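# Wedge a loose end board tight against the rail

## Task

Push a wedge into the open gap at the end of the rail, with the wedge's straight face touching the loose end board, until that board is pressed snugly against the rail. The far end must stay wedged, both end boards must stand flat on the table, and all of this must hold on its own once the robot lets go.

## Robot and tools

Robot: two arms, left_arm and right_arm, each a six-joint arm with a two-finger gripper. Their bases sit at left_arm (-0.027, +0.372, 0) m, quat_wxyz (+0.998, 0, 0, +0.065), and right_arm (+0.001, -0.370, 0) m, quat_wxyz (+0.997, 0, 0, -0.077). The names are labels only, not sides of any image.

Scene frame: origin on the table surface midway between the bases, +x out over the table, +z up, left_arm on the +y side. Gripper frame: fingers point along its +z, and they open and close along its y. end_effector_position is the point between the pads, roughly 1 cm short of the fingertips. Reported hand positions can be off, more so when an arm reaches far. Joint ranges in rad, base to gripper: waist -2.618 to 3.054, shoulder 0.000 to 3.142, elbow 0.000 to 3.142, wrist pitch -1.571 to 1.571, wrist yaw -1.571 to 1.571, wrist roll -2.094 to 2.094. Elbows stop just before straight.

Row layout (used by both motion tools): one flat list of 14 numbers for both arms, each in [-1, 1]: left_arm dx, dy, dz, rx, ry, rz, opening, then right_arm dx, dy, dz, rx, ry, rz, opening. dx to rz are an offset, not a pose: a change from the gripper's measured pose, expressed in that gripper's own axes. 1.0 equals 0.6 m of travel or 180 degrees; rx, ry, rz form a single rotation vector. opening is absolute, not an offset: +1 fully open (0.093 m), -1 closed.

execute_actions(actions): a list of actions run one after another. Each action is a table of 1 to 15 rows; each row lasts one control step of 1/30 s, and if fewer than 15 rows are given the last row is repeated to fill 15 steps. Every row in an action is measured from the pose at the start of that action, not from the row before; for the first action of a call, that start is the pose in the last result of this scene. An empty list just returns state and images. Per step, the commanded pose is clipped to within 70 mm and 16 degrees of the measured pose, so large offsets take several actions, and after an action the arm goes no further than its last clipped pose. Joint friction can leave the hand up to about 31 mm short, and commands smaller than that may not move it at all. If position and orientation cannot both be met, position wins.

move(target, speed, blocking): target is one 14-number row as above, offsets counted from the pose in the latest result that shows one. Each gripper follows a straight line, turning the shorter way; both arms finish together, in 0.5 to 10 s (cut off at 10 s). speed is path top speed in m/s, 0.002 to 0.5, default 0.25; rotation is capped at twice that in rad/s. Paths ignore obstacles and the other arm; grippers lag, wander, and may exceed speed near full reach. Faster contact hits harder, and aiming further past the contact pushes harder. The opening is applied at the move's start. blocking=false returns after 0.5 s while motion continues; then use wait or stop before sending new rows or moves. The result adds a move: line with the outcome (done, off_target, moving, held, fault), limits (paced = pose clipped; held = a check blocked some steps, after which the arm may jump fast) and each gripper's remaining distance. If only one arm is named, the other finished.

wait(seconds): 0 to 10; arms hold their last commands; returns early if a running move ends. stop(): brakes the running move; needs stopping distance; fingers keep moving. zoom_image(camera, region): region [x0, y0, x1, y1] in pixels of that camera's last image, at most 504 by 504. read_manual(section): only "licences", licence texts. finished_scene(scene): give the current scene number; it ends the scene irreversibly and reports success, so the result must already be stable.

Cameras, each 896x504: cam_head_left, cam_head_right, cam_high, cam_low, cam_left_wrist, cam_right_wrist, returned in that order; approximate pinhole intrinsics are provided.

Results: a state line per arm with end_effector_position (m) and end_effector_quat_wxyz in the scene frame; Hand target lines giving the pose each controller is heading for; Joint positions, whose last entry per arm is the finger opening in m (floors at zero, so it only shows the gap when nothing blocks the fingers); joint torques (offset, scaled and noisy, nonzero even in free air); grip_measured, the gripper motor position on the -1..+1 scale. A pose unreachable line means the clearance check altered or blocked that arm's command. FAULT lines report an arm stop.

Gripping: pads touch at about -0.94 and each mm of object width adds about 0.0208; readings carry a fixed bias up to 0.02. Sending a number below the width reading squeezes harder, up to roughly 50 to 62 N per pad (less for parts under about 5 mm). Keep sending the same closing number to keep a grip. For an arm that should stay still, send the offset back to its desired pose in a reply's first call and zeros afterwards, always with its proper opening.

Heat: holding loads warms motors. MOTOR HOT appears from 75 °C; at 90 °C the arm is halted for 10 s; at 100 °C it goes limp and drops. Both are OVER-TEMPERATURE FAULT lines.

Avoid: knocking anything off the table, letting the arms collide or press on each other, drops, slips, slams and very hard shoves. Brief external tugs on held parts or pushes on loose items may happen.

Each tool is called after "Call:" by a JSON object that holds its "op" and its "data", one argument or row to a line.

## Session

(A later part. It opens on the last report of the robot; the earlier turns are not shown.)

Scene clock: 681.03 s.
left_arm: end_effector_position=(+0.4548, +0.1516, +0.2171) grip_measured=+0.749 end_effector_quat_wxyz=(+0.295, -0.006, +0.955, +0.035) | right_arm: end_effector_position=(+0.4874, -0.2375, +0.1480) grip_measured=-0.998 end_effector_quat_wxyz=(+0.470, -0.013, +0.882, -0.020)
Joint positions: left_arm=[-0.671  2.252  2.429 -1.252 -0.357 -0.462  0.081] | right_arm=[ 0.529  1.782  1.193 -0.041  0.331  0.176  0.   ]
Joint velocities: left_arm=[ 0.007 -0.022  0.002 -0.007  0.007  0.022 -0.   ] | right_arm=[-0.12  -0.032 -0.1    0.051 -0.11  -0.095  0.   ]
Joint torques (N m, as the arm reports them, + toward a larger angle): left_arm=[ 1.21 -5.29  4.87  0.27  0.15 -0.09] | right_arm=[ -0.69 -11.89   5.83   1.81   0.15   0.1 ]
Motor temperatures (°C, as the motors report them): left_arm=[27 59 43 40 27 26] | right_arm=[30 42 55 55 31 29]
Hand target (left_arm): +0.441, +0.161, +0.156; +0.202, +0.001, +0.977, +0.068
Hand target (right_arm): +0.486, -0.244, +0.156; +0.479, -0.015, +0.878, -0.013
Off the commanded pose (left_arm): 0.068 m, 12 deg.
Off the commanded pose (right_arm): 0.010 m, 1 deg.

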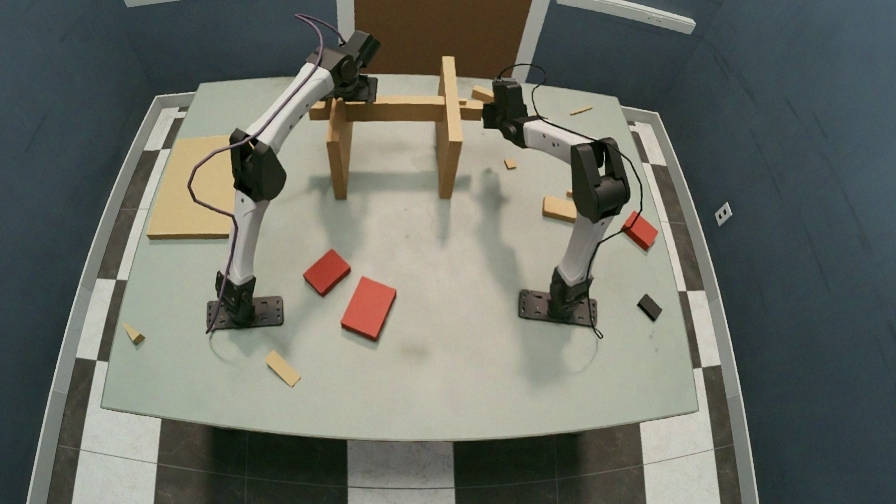

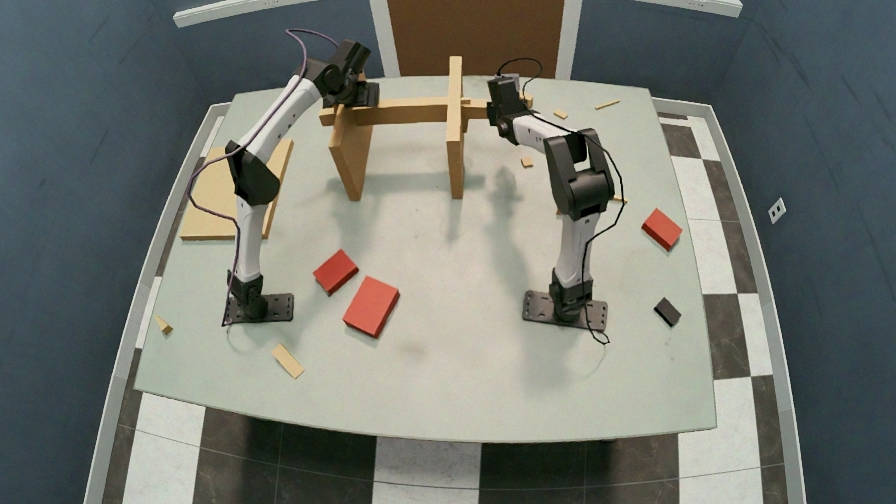

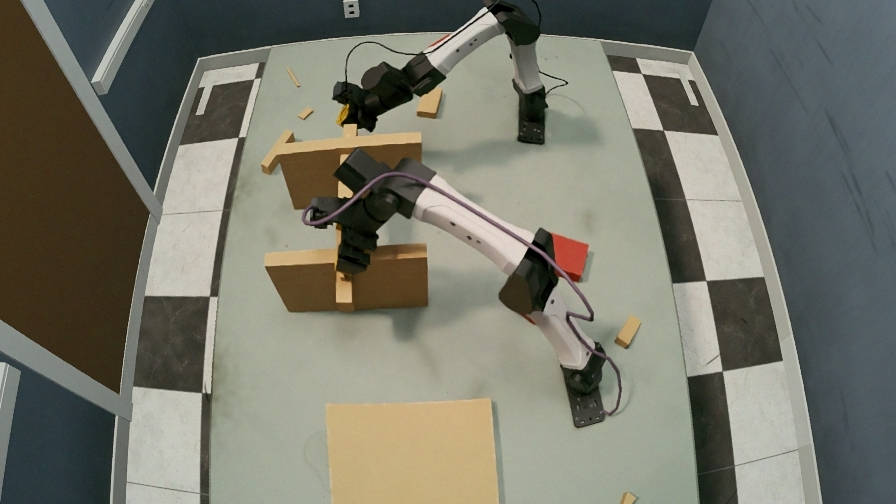

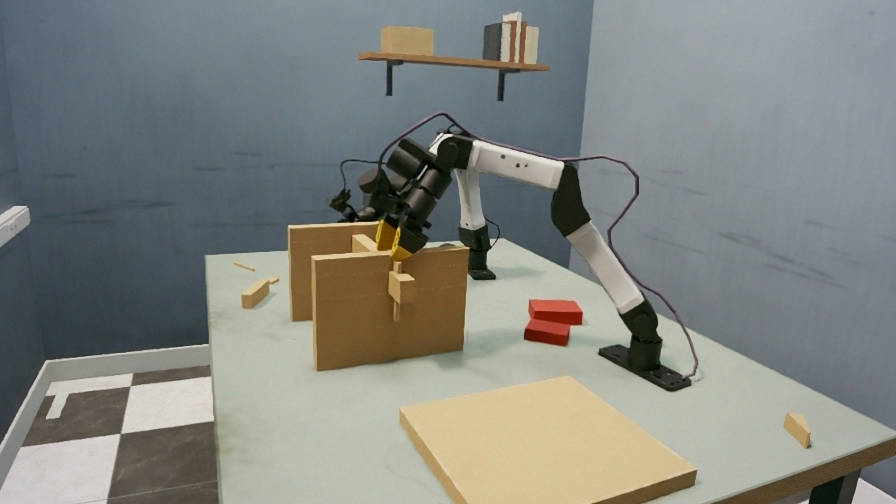

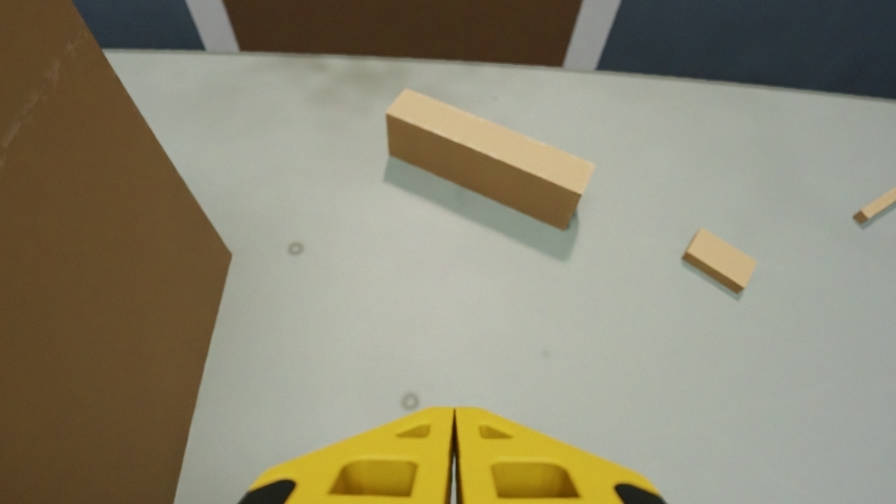

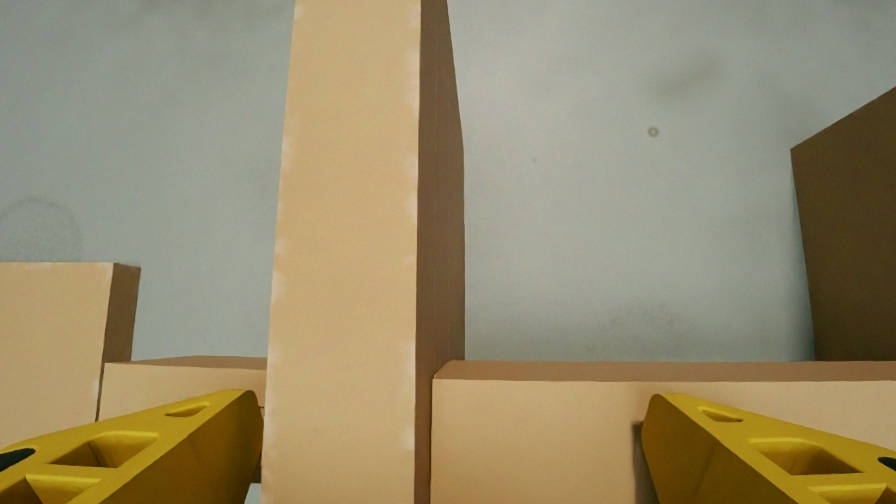

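Call:
{"op": "execute_actions", "data": {
  "actions": [
    [[0.076,0.0075,0.075,-0.0205,0.061,0.016,0.75, 0,0,0,0,0,0,-1],[0.070,0.007,0.070,-0.019,0.056,0.015,0.75, 0,0,0,0,0,0,-1],[0.065,0.0064,0.064,-0.0176,0.052,0.0136,0.75, 0,0,0,0,0,0,-1],[0.059,0.0059,0.059,-0.016,0.048,0.0125,0.75, 0,0,0,0,0,0,-1],[0.054,0.0053,0.054,-0.0147,0.043,0.0113,0.75, 0,0,0,0,0,0,-1],[0.049,0.0048,0.048,-0.013,0.039,0.010,0.75, 0,0,0,0,0,0,-1],[0.043,0.0043,0.043,-0.0117,0.035,0.009,0.75, 0,0,0,0,0,0,-1],[0.038,0.0037,0.038,-0.010,0.030,0.008,0.75, 0,0,0,0,0,0,-1],[0.032,0.0032,0.032,-0.0088,0.026,0.0068,0.75, 0,0,0,0,0,0,-1],[0.027,0.0027,0.027,-0.0073,0.022,0.0057,0.75, 0,0,0,0,0,0,-1],[0.022,0.0021,0.021,-0.006,0.017,0.0045,0.75, 0,0,0,0,0,0,-1],[0.016,0.0016,0.016,-0.0044,0.013,0.0034,0.75, 0,0,0,0,0,0,-1],[0.011,0.001,0.011,-0.003,0.009,0.0023,0.75, 0,0,0,0,0,0,-1],[0.005,0.0005,0.005,-0.0015,0.004,0.001,0.75, 0,0,0,0,0,0,-1],[0,0,0,0,0,0,0.75, 0,0,0,0,0,0,-1]]
  ]
}}

Call:
{"op": "move", "data": {
  "target": [-0.03, 0.012, -0.10, 0, -0.07, 0, 0.85, 0, -0.05, -0.03, 0, 0, 0, -1],
  "speed": 0.08
}}

Call:
{"op": "zoom_image", "data": {
  "camera": "cam_low",
  "region": [280, 190, 480, 380]
}}

Scene clock: 701.97 s.
left_arm: end_effector_position=(+0.4550, +0.1511, +0.2201) grip_measured=+0.749 end_effector_quat_wxyz=(+0.297, -0.006, +0.954, +0.036) | right_arm: end_effector_position=(+0.4871, -0.2407, +0.1479) grip_measured=-0.998 end_effector_quat_wxyz=(+0.469, -0.014, +0.883, -0.018)
Joint positions: left_arm=[-0.673  2.257  2.449 -1.263 -0.362 -0.462  0.081] | right_arm=[ 0.519  1.777  1.187 -0.041  0.318  0.171  0.   ]
Joint velocities: left_arm=[ 0.007  0.002  0.002  0.007 -0.066 -0.007 -0.001] | right_arm=[ 0.012 -0.017  0.002  0.022 -0.095 -0.022  0.   ]
Joint torques (N m, as the arm reports them, + toward a larger angle): left_arm=[  0.35 -12.37   5.55   1.34  -0.18   0.09] | right_arm=[ 1.38 -9.33  7.33  1.67  0.41  0.21]
Motor temperatures (°C, as the motors report them): left_arm=[27 56 42 39 27 26] | right_arm=[29 45 53 55 30 29]
Hand target (left_arm): +0.455, +0.152, +0.217; +0.294, -0.006, +0.955, +0.035
Hand target (right_arm): +0.487, -0.238, +0.148; +0.470, -0.013, +0.882, -0.020
Off the commanded pose (left_arm): 0.003 m, 0 deg.
Off the commanded pose (right_arm): 0.003 m, 0 deg.

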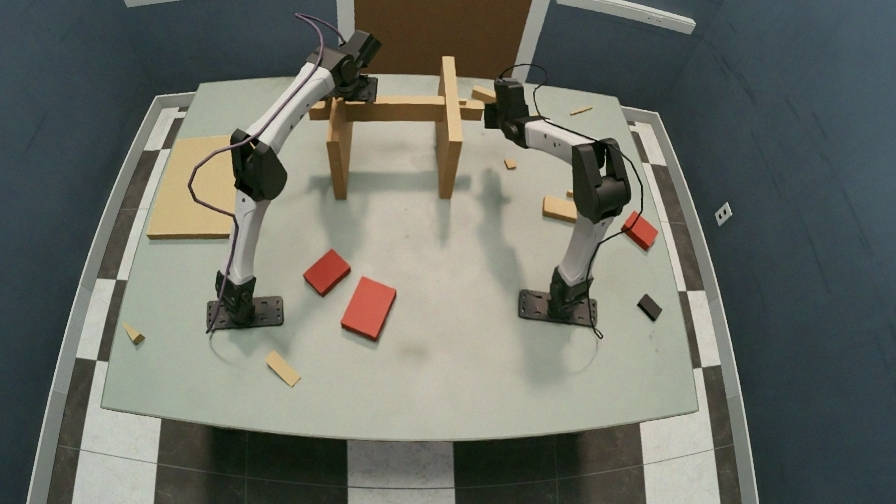

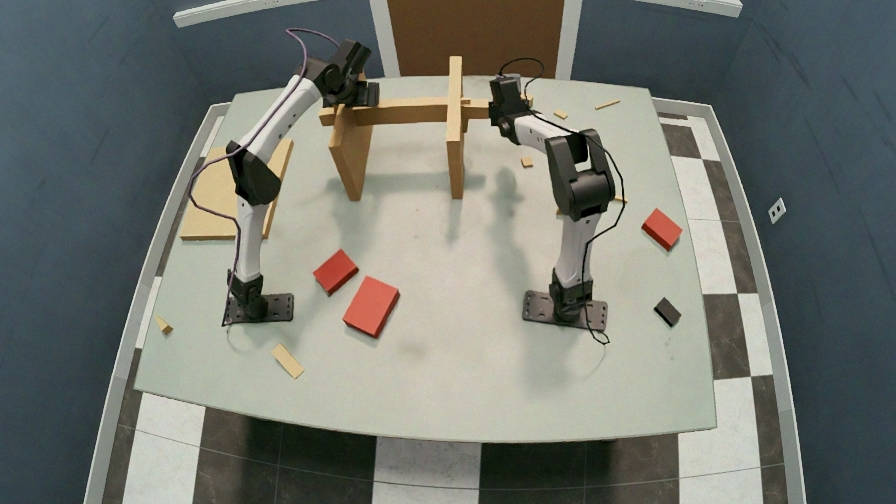

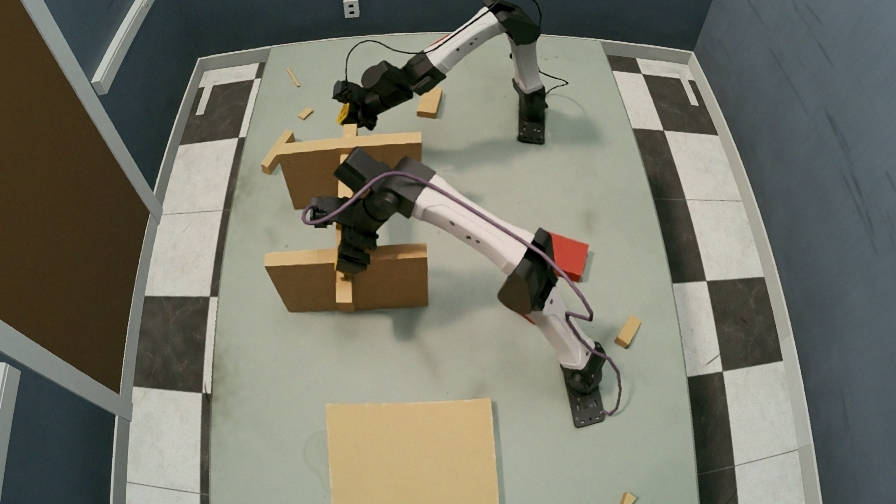

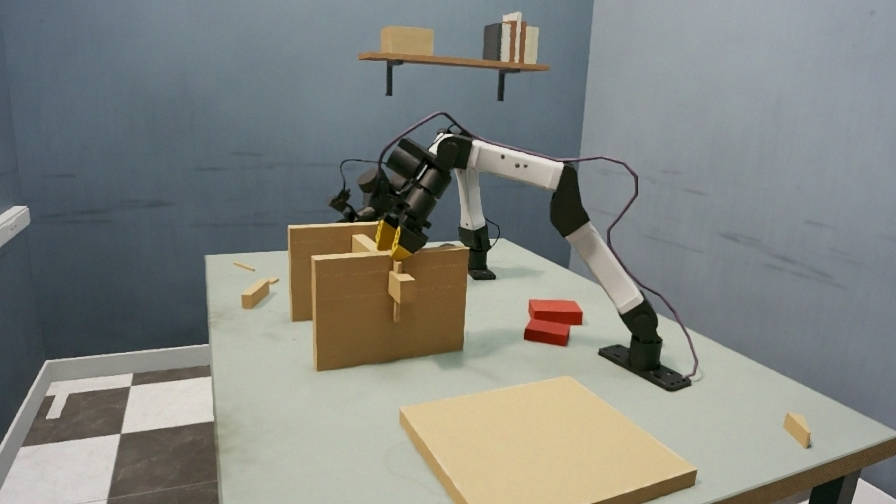

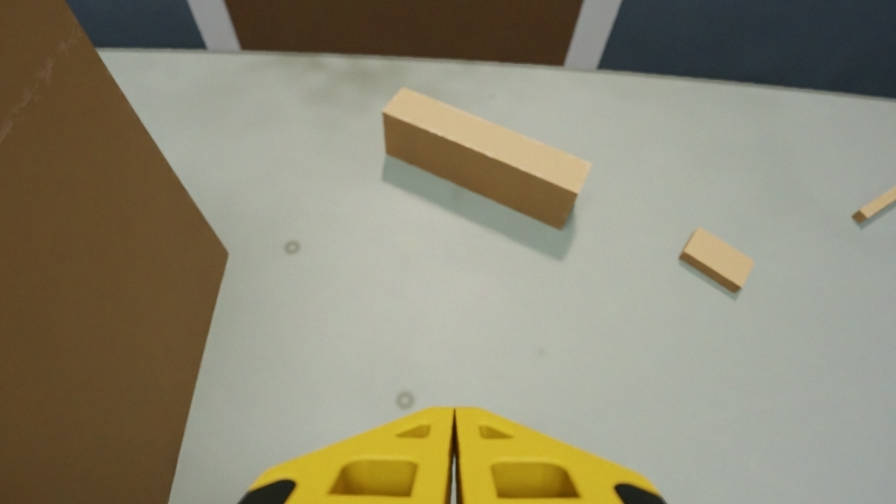

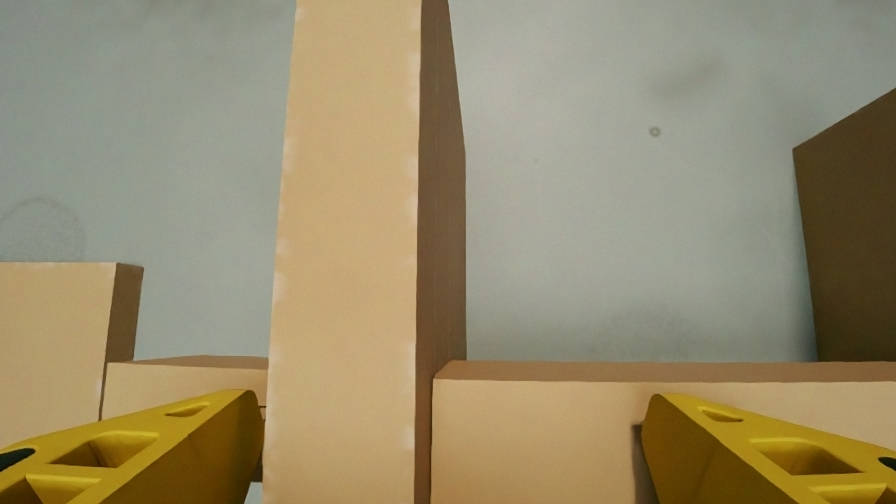

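Scene clock: 703.73 s.
left_arm: end_effector_position=(+0.4373, +0.1571, +0.2691) grip_measured=+0.848 end_effector_quat_wxyz=(+0.387, -0.005, +0.921, +0.043) | right_arm: end_effector_position=(+0.4778, -0.2645, +0.1587) grip_measured=-0.998 end_effector_quat_wxyz=(+0.473, -0.013, +0.881, -0.018)
Joint positions: left_arm=[-0.717  2.017  2.154 -1.043 -0.481 -0.427  0.086] | right_arm=[ 0.467  1.7    1.132 -0.045  0.279  0.139  0.   ]
Joint velocities: left_arm=[-0.002  0.007 -0.032  0.066 -0.022 -0.022 -0.   ] | right_arm=[-0.012  0.002 -0.007 -0.022  0.051 -0.022  0.   ]
Joint torques (N m, as the arm reports them, + toward a larger angle): left_arm=[ -0.5  -12.31   6.24   1.75  -0.24   0.23] | right_arm=[ -0.66 -10.86   5.62   1.59   0.12   0.1 ]
Motor temperatures (°C, as the motors report them): left_arm=[27 57 42 39 27 26] | right_arm=[29 45 53 55 30 29]
Hand target (left_arm): +0.435, +0.154, +0.279; +0.400, -0.001, +0.916, +0.038
Hand target (right_arm): +0.472, -0.270, +0.159; +0.469, -0.014, +0.883, -0.017
Off the commanded pose (left_arm): 0.012 m, 2 deg.
Off the commanded pose (right_arm): 0.008 m, 0 deg.
move: off_target (left_arm)

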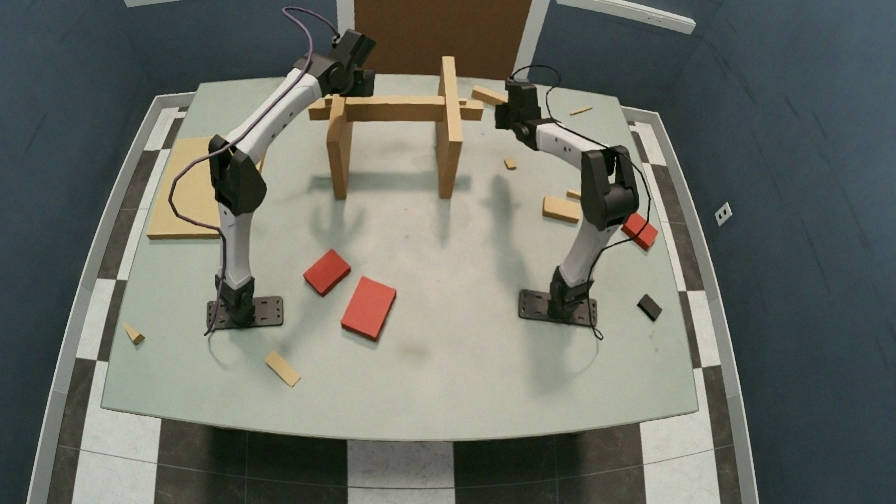

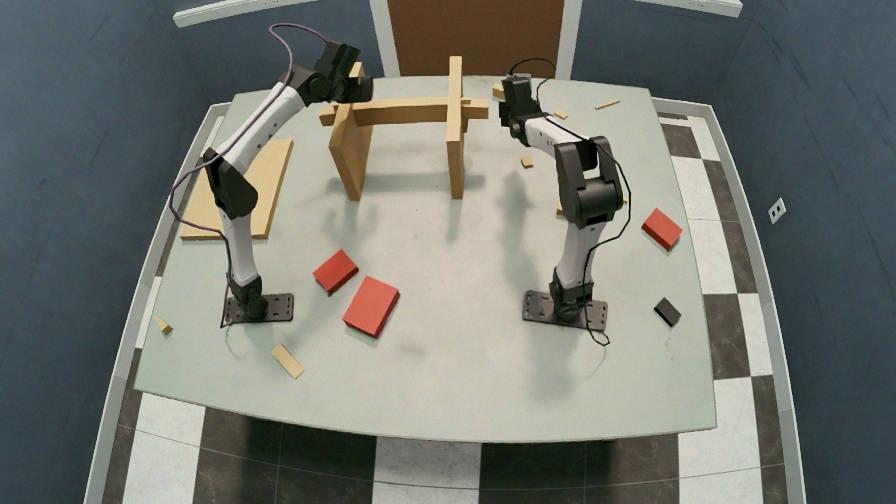

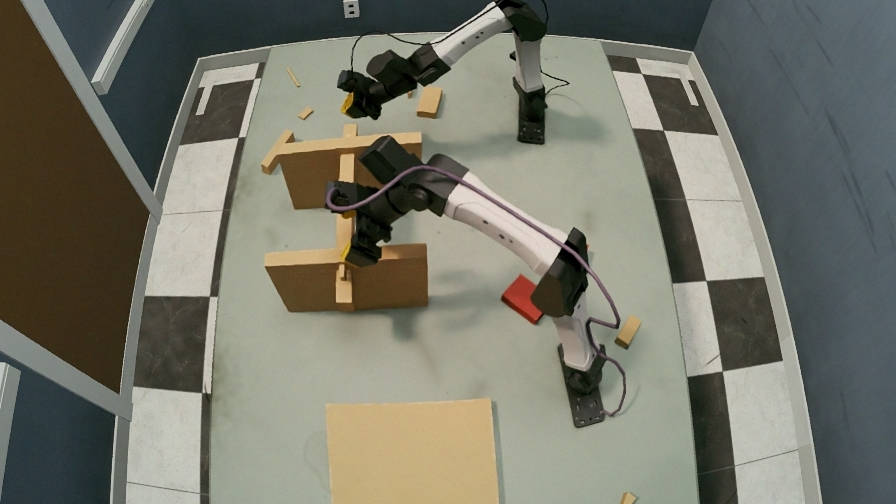

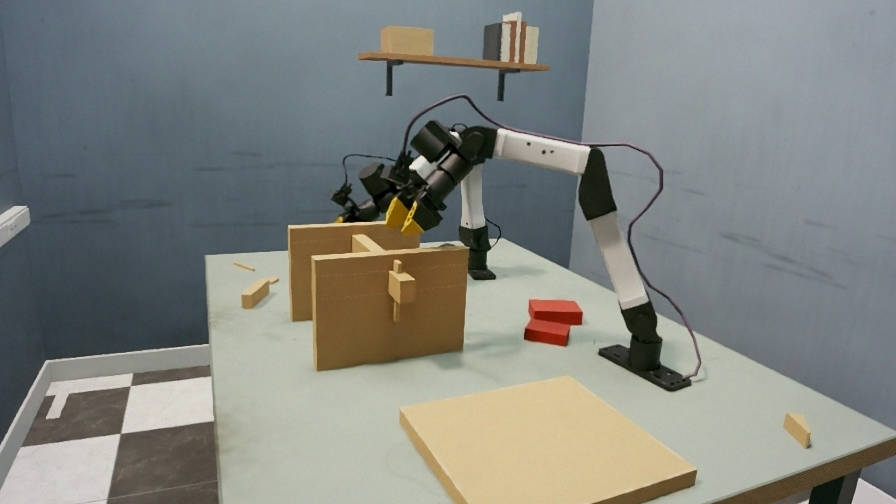

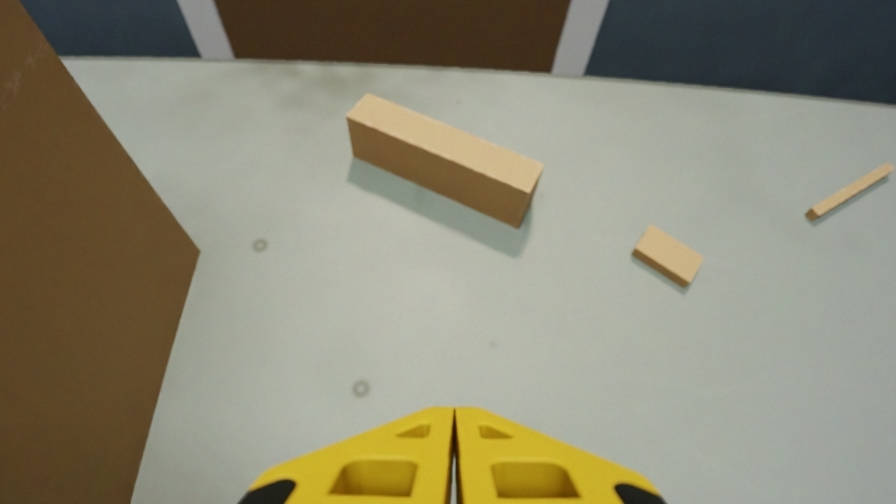

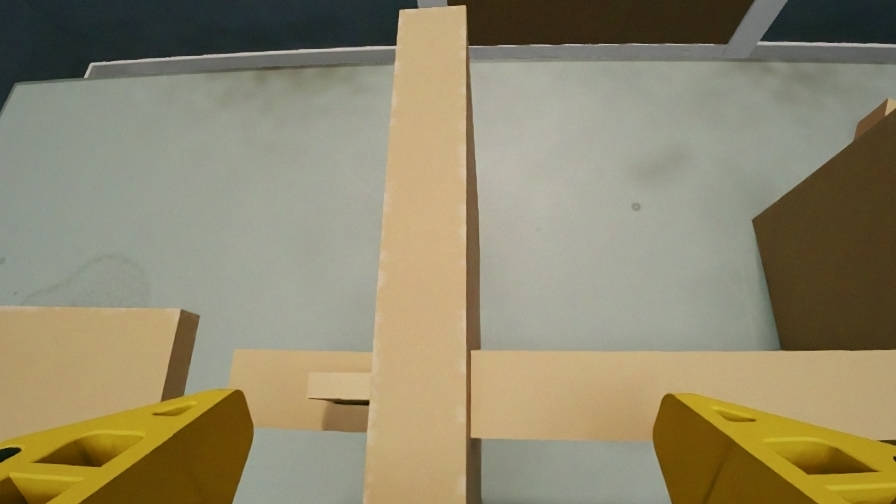

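Region (280, 190, 480, 380) of cam_low's 896x504 image, scaled by 2.520, with more detail than that image has; it fills the top 479 rows of this view, and the rest is white.

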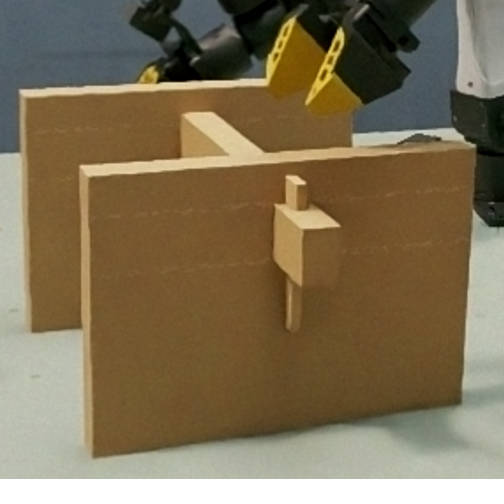

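I'll check the current state before I end the scene.

Call:
{"op": "execute_actions", "data": {
  "actions": []
}}

Scene clock: 709.00 s.
left_arm: end_effector_position=(+0.4377, +0.1570, +0.2695) grip_measured=+0.848 end_effector_quat_wxyz=(+0.388, -0.005, +0.921, +0.043) | right_arm: end_effector_position=(+0.4778, -0.2643, +0.1586) grip_measured=-0.998 end_effector_quat_wxyz=(+0.473, -0.013, +0.881, -0.018)
Joint positions: left_arm=[-0.717  2.017  2.154 -1.04  -0.482 -0.426  0.086] | right_arm=[ 0.467  1.7    1.132 -0.045  0.278  0.139  0.   ]
Joint velocities: left_arm=[ 0.007 -0.002 -0.002 -0.037 -0.007  0.051  0.   ] | right_arm=[-0.007 -0.007 -0.007  0.007  0.081  0.081  0.   ]
Joint torques (N m, as the arm reports them, + toward a larger angle): left_arm=[ -0.62 -12.37   6.17   1.76  -0.3    0.16] | right_arm=[ -0.67 -10.85   5.61   1.6    0.13   0.09]
Motor temperatures (°C, as the motors report them): left_arm=[27 59 43 40 27 26] | right_arm=[29 45 52 55 30 29]
Hand target (left_arm): +0.435, +0.154, +0.279; +0.400, -0.001, +0.916, +0.038
Hand target (right_arm): +0.472, -0.270, +0.159; +0.469, -0.014, +0.883, -0.017
Off the commanded pose (left_arm): 0.011 m, 2 deg.
Off the commanded pose (right_arm): 0.008 m, 0 deg.

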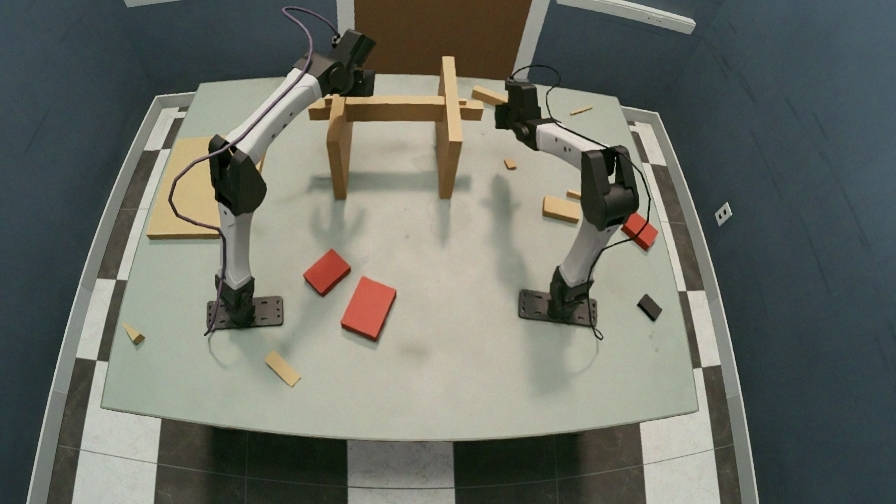

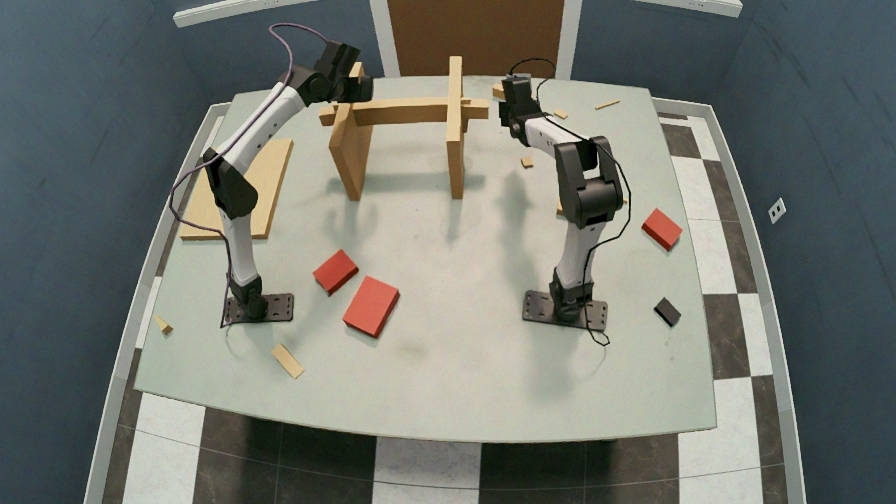

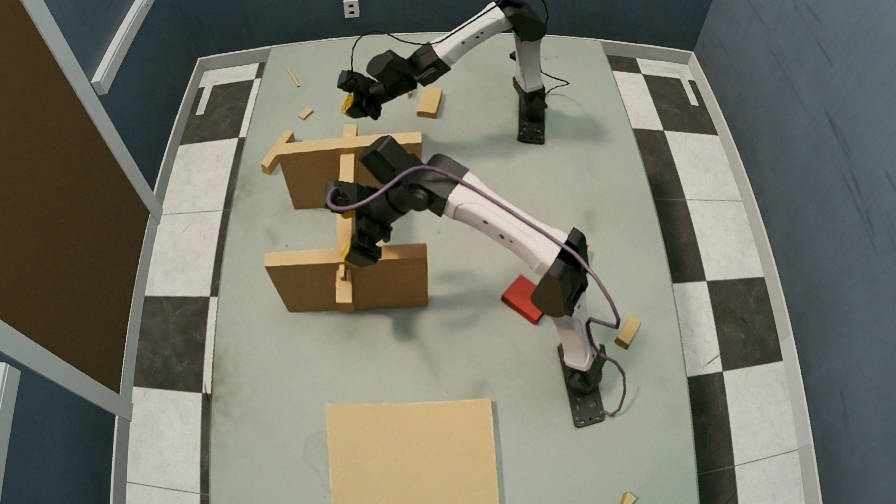

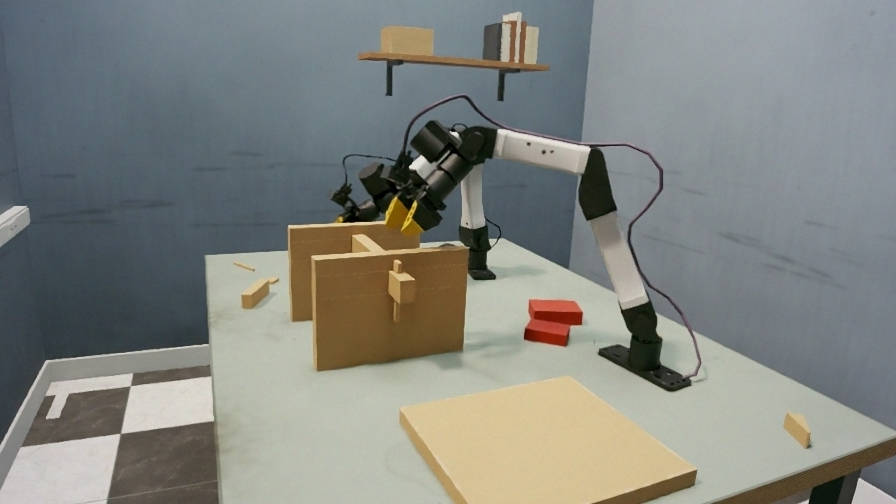

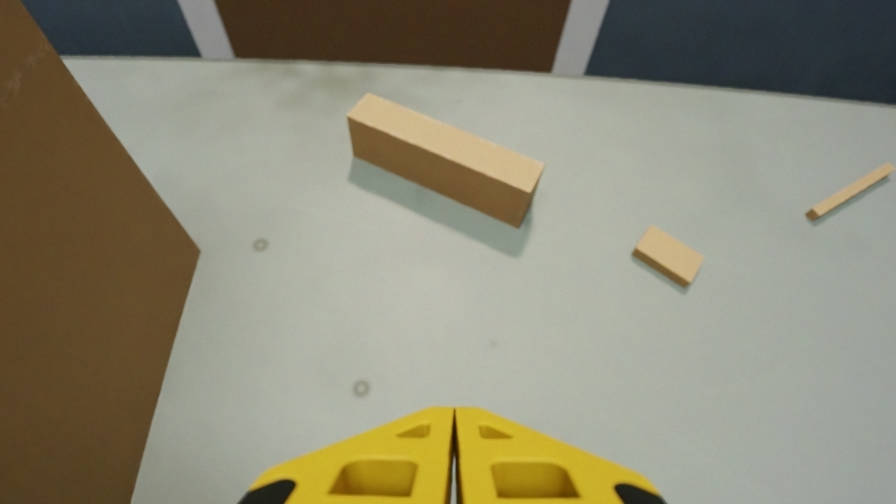

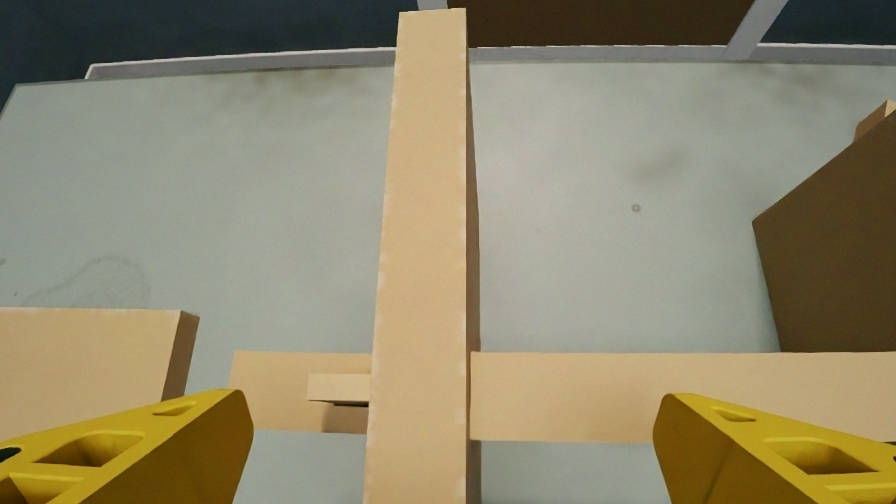

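Call:
{"op": "zoom_image", "data": {
  "camera": "cam_low",
  "region": [280, 200, 480, 380]
}}

Call:
{"op": "zoom_image", "data": {
  "camera": "cam_right_wrist",
  "region": [220, 320, 560, 504]
}}

Region (280, 200, 480, 380) of cam_low's 896x504 image, scaled by 2.520, with more detail than that image has; it fills the top 454 rows of this view, and the rest is white.

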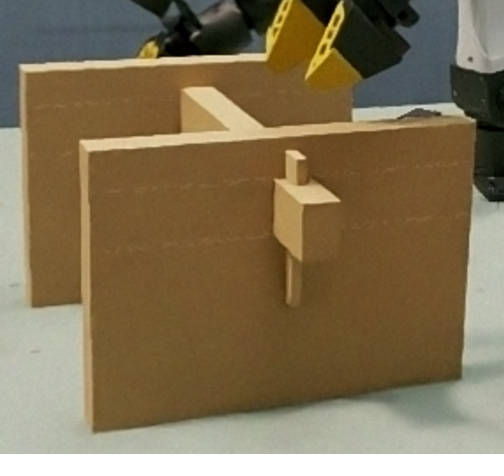

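Region (220, 320, 560, 504) of cam_right_wrist's 896x504 image, scaled by 1.482, with more detail than that image has; it fills the top 273 rows of this view, and the rest is white.

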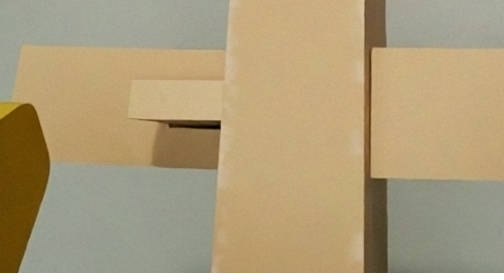

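The wedge is seated with its straight side against the board, and the rail's shoulder is flush with the board. Both boards stand flat and neither arm is touching the assembly, so I'm ending the scene.

Call:
{"op": "finished_scene", "data": {
  "scene": 2
}}

The scene is finished: the task was done.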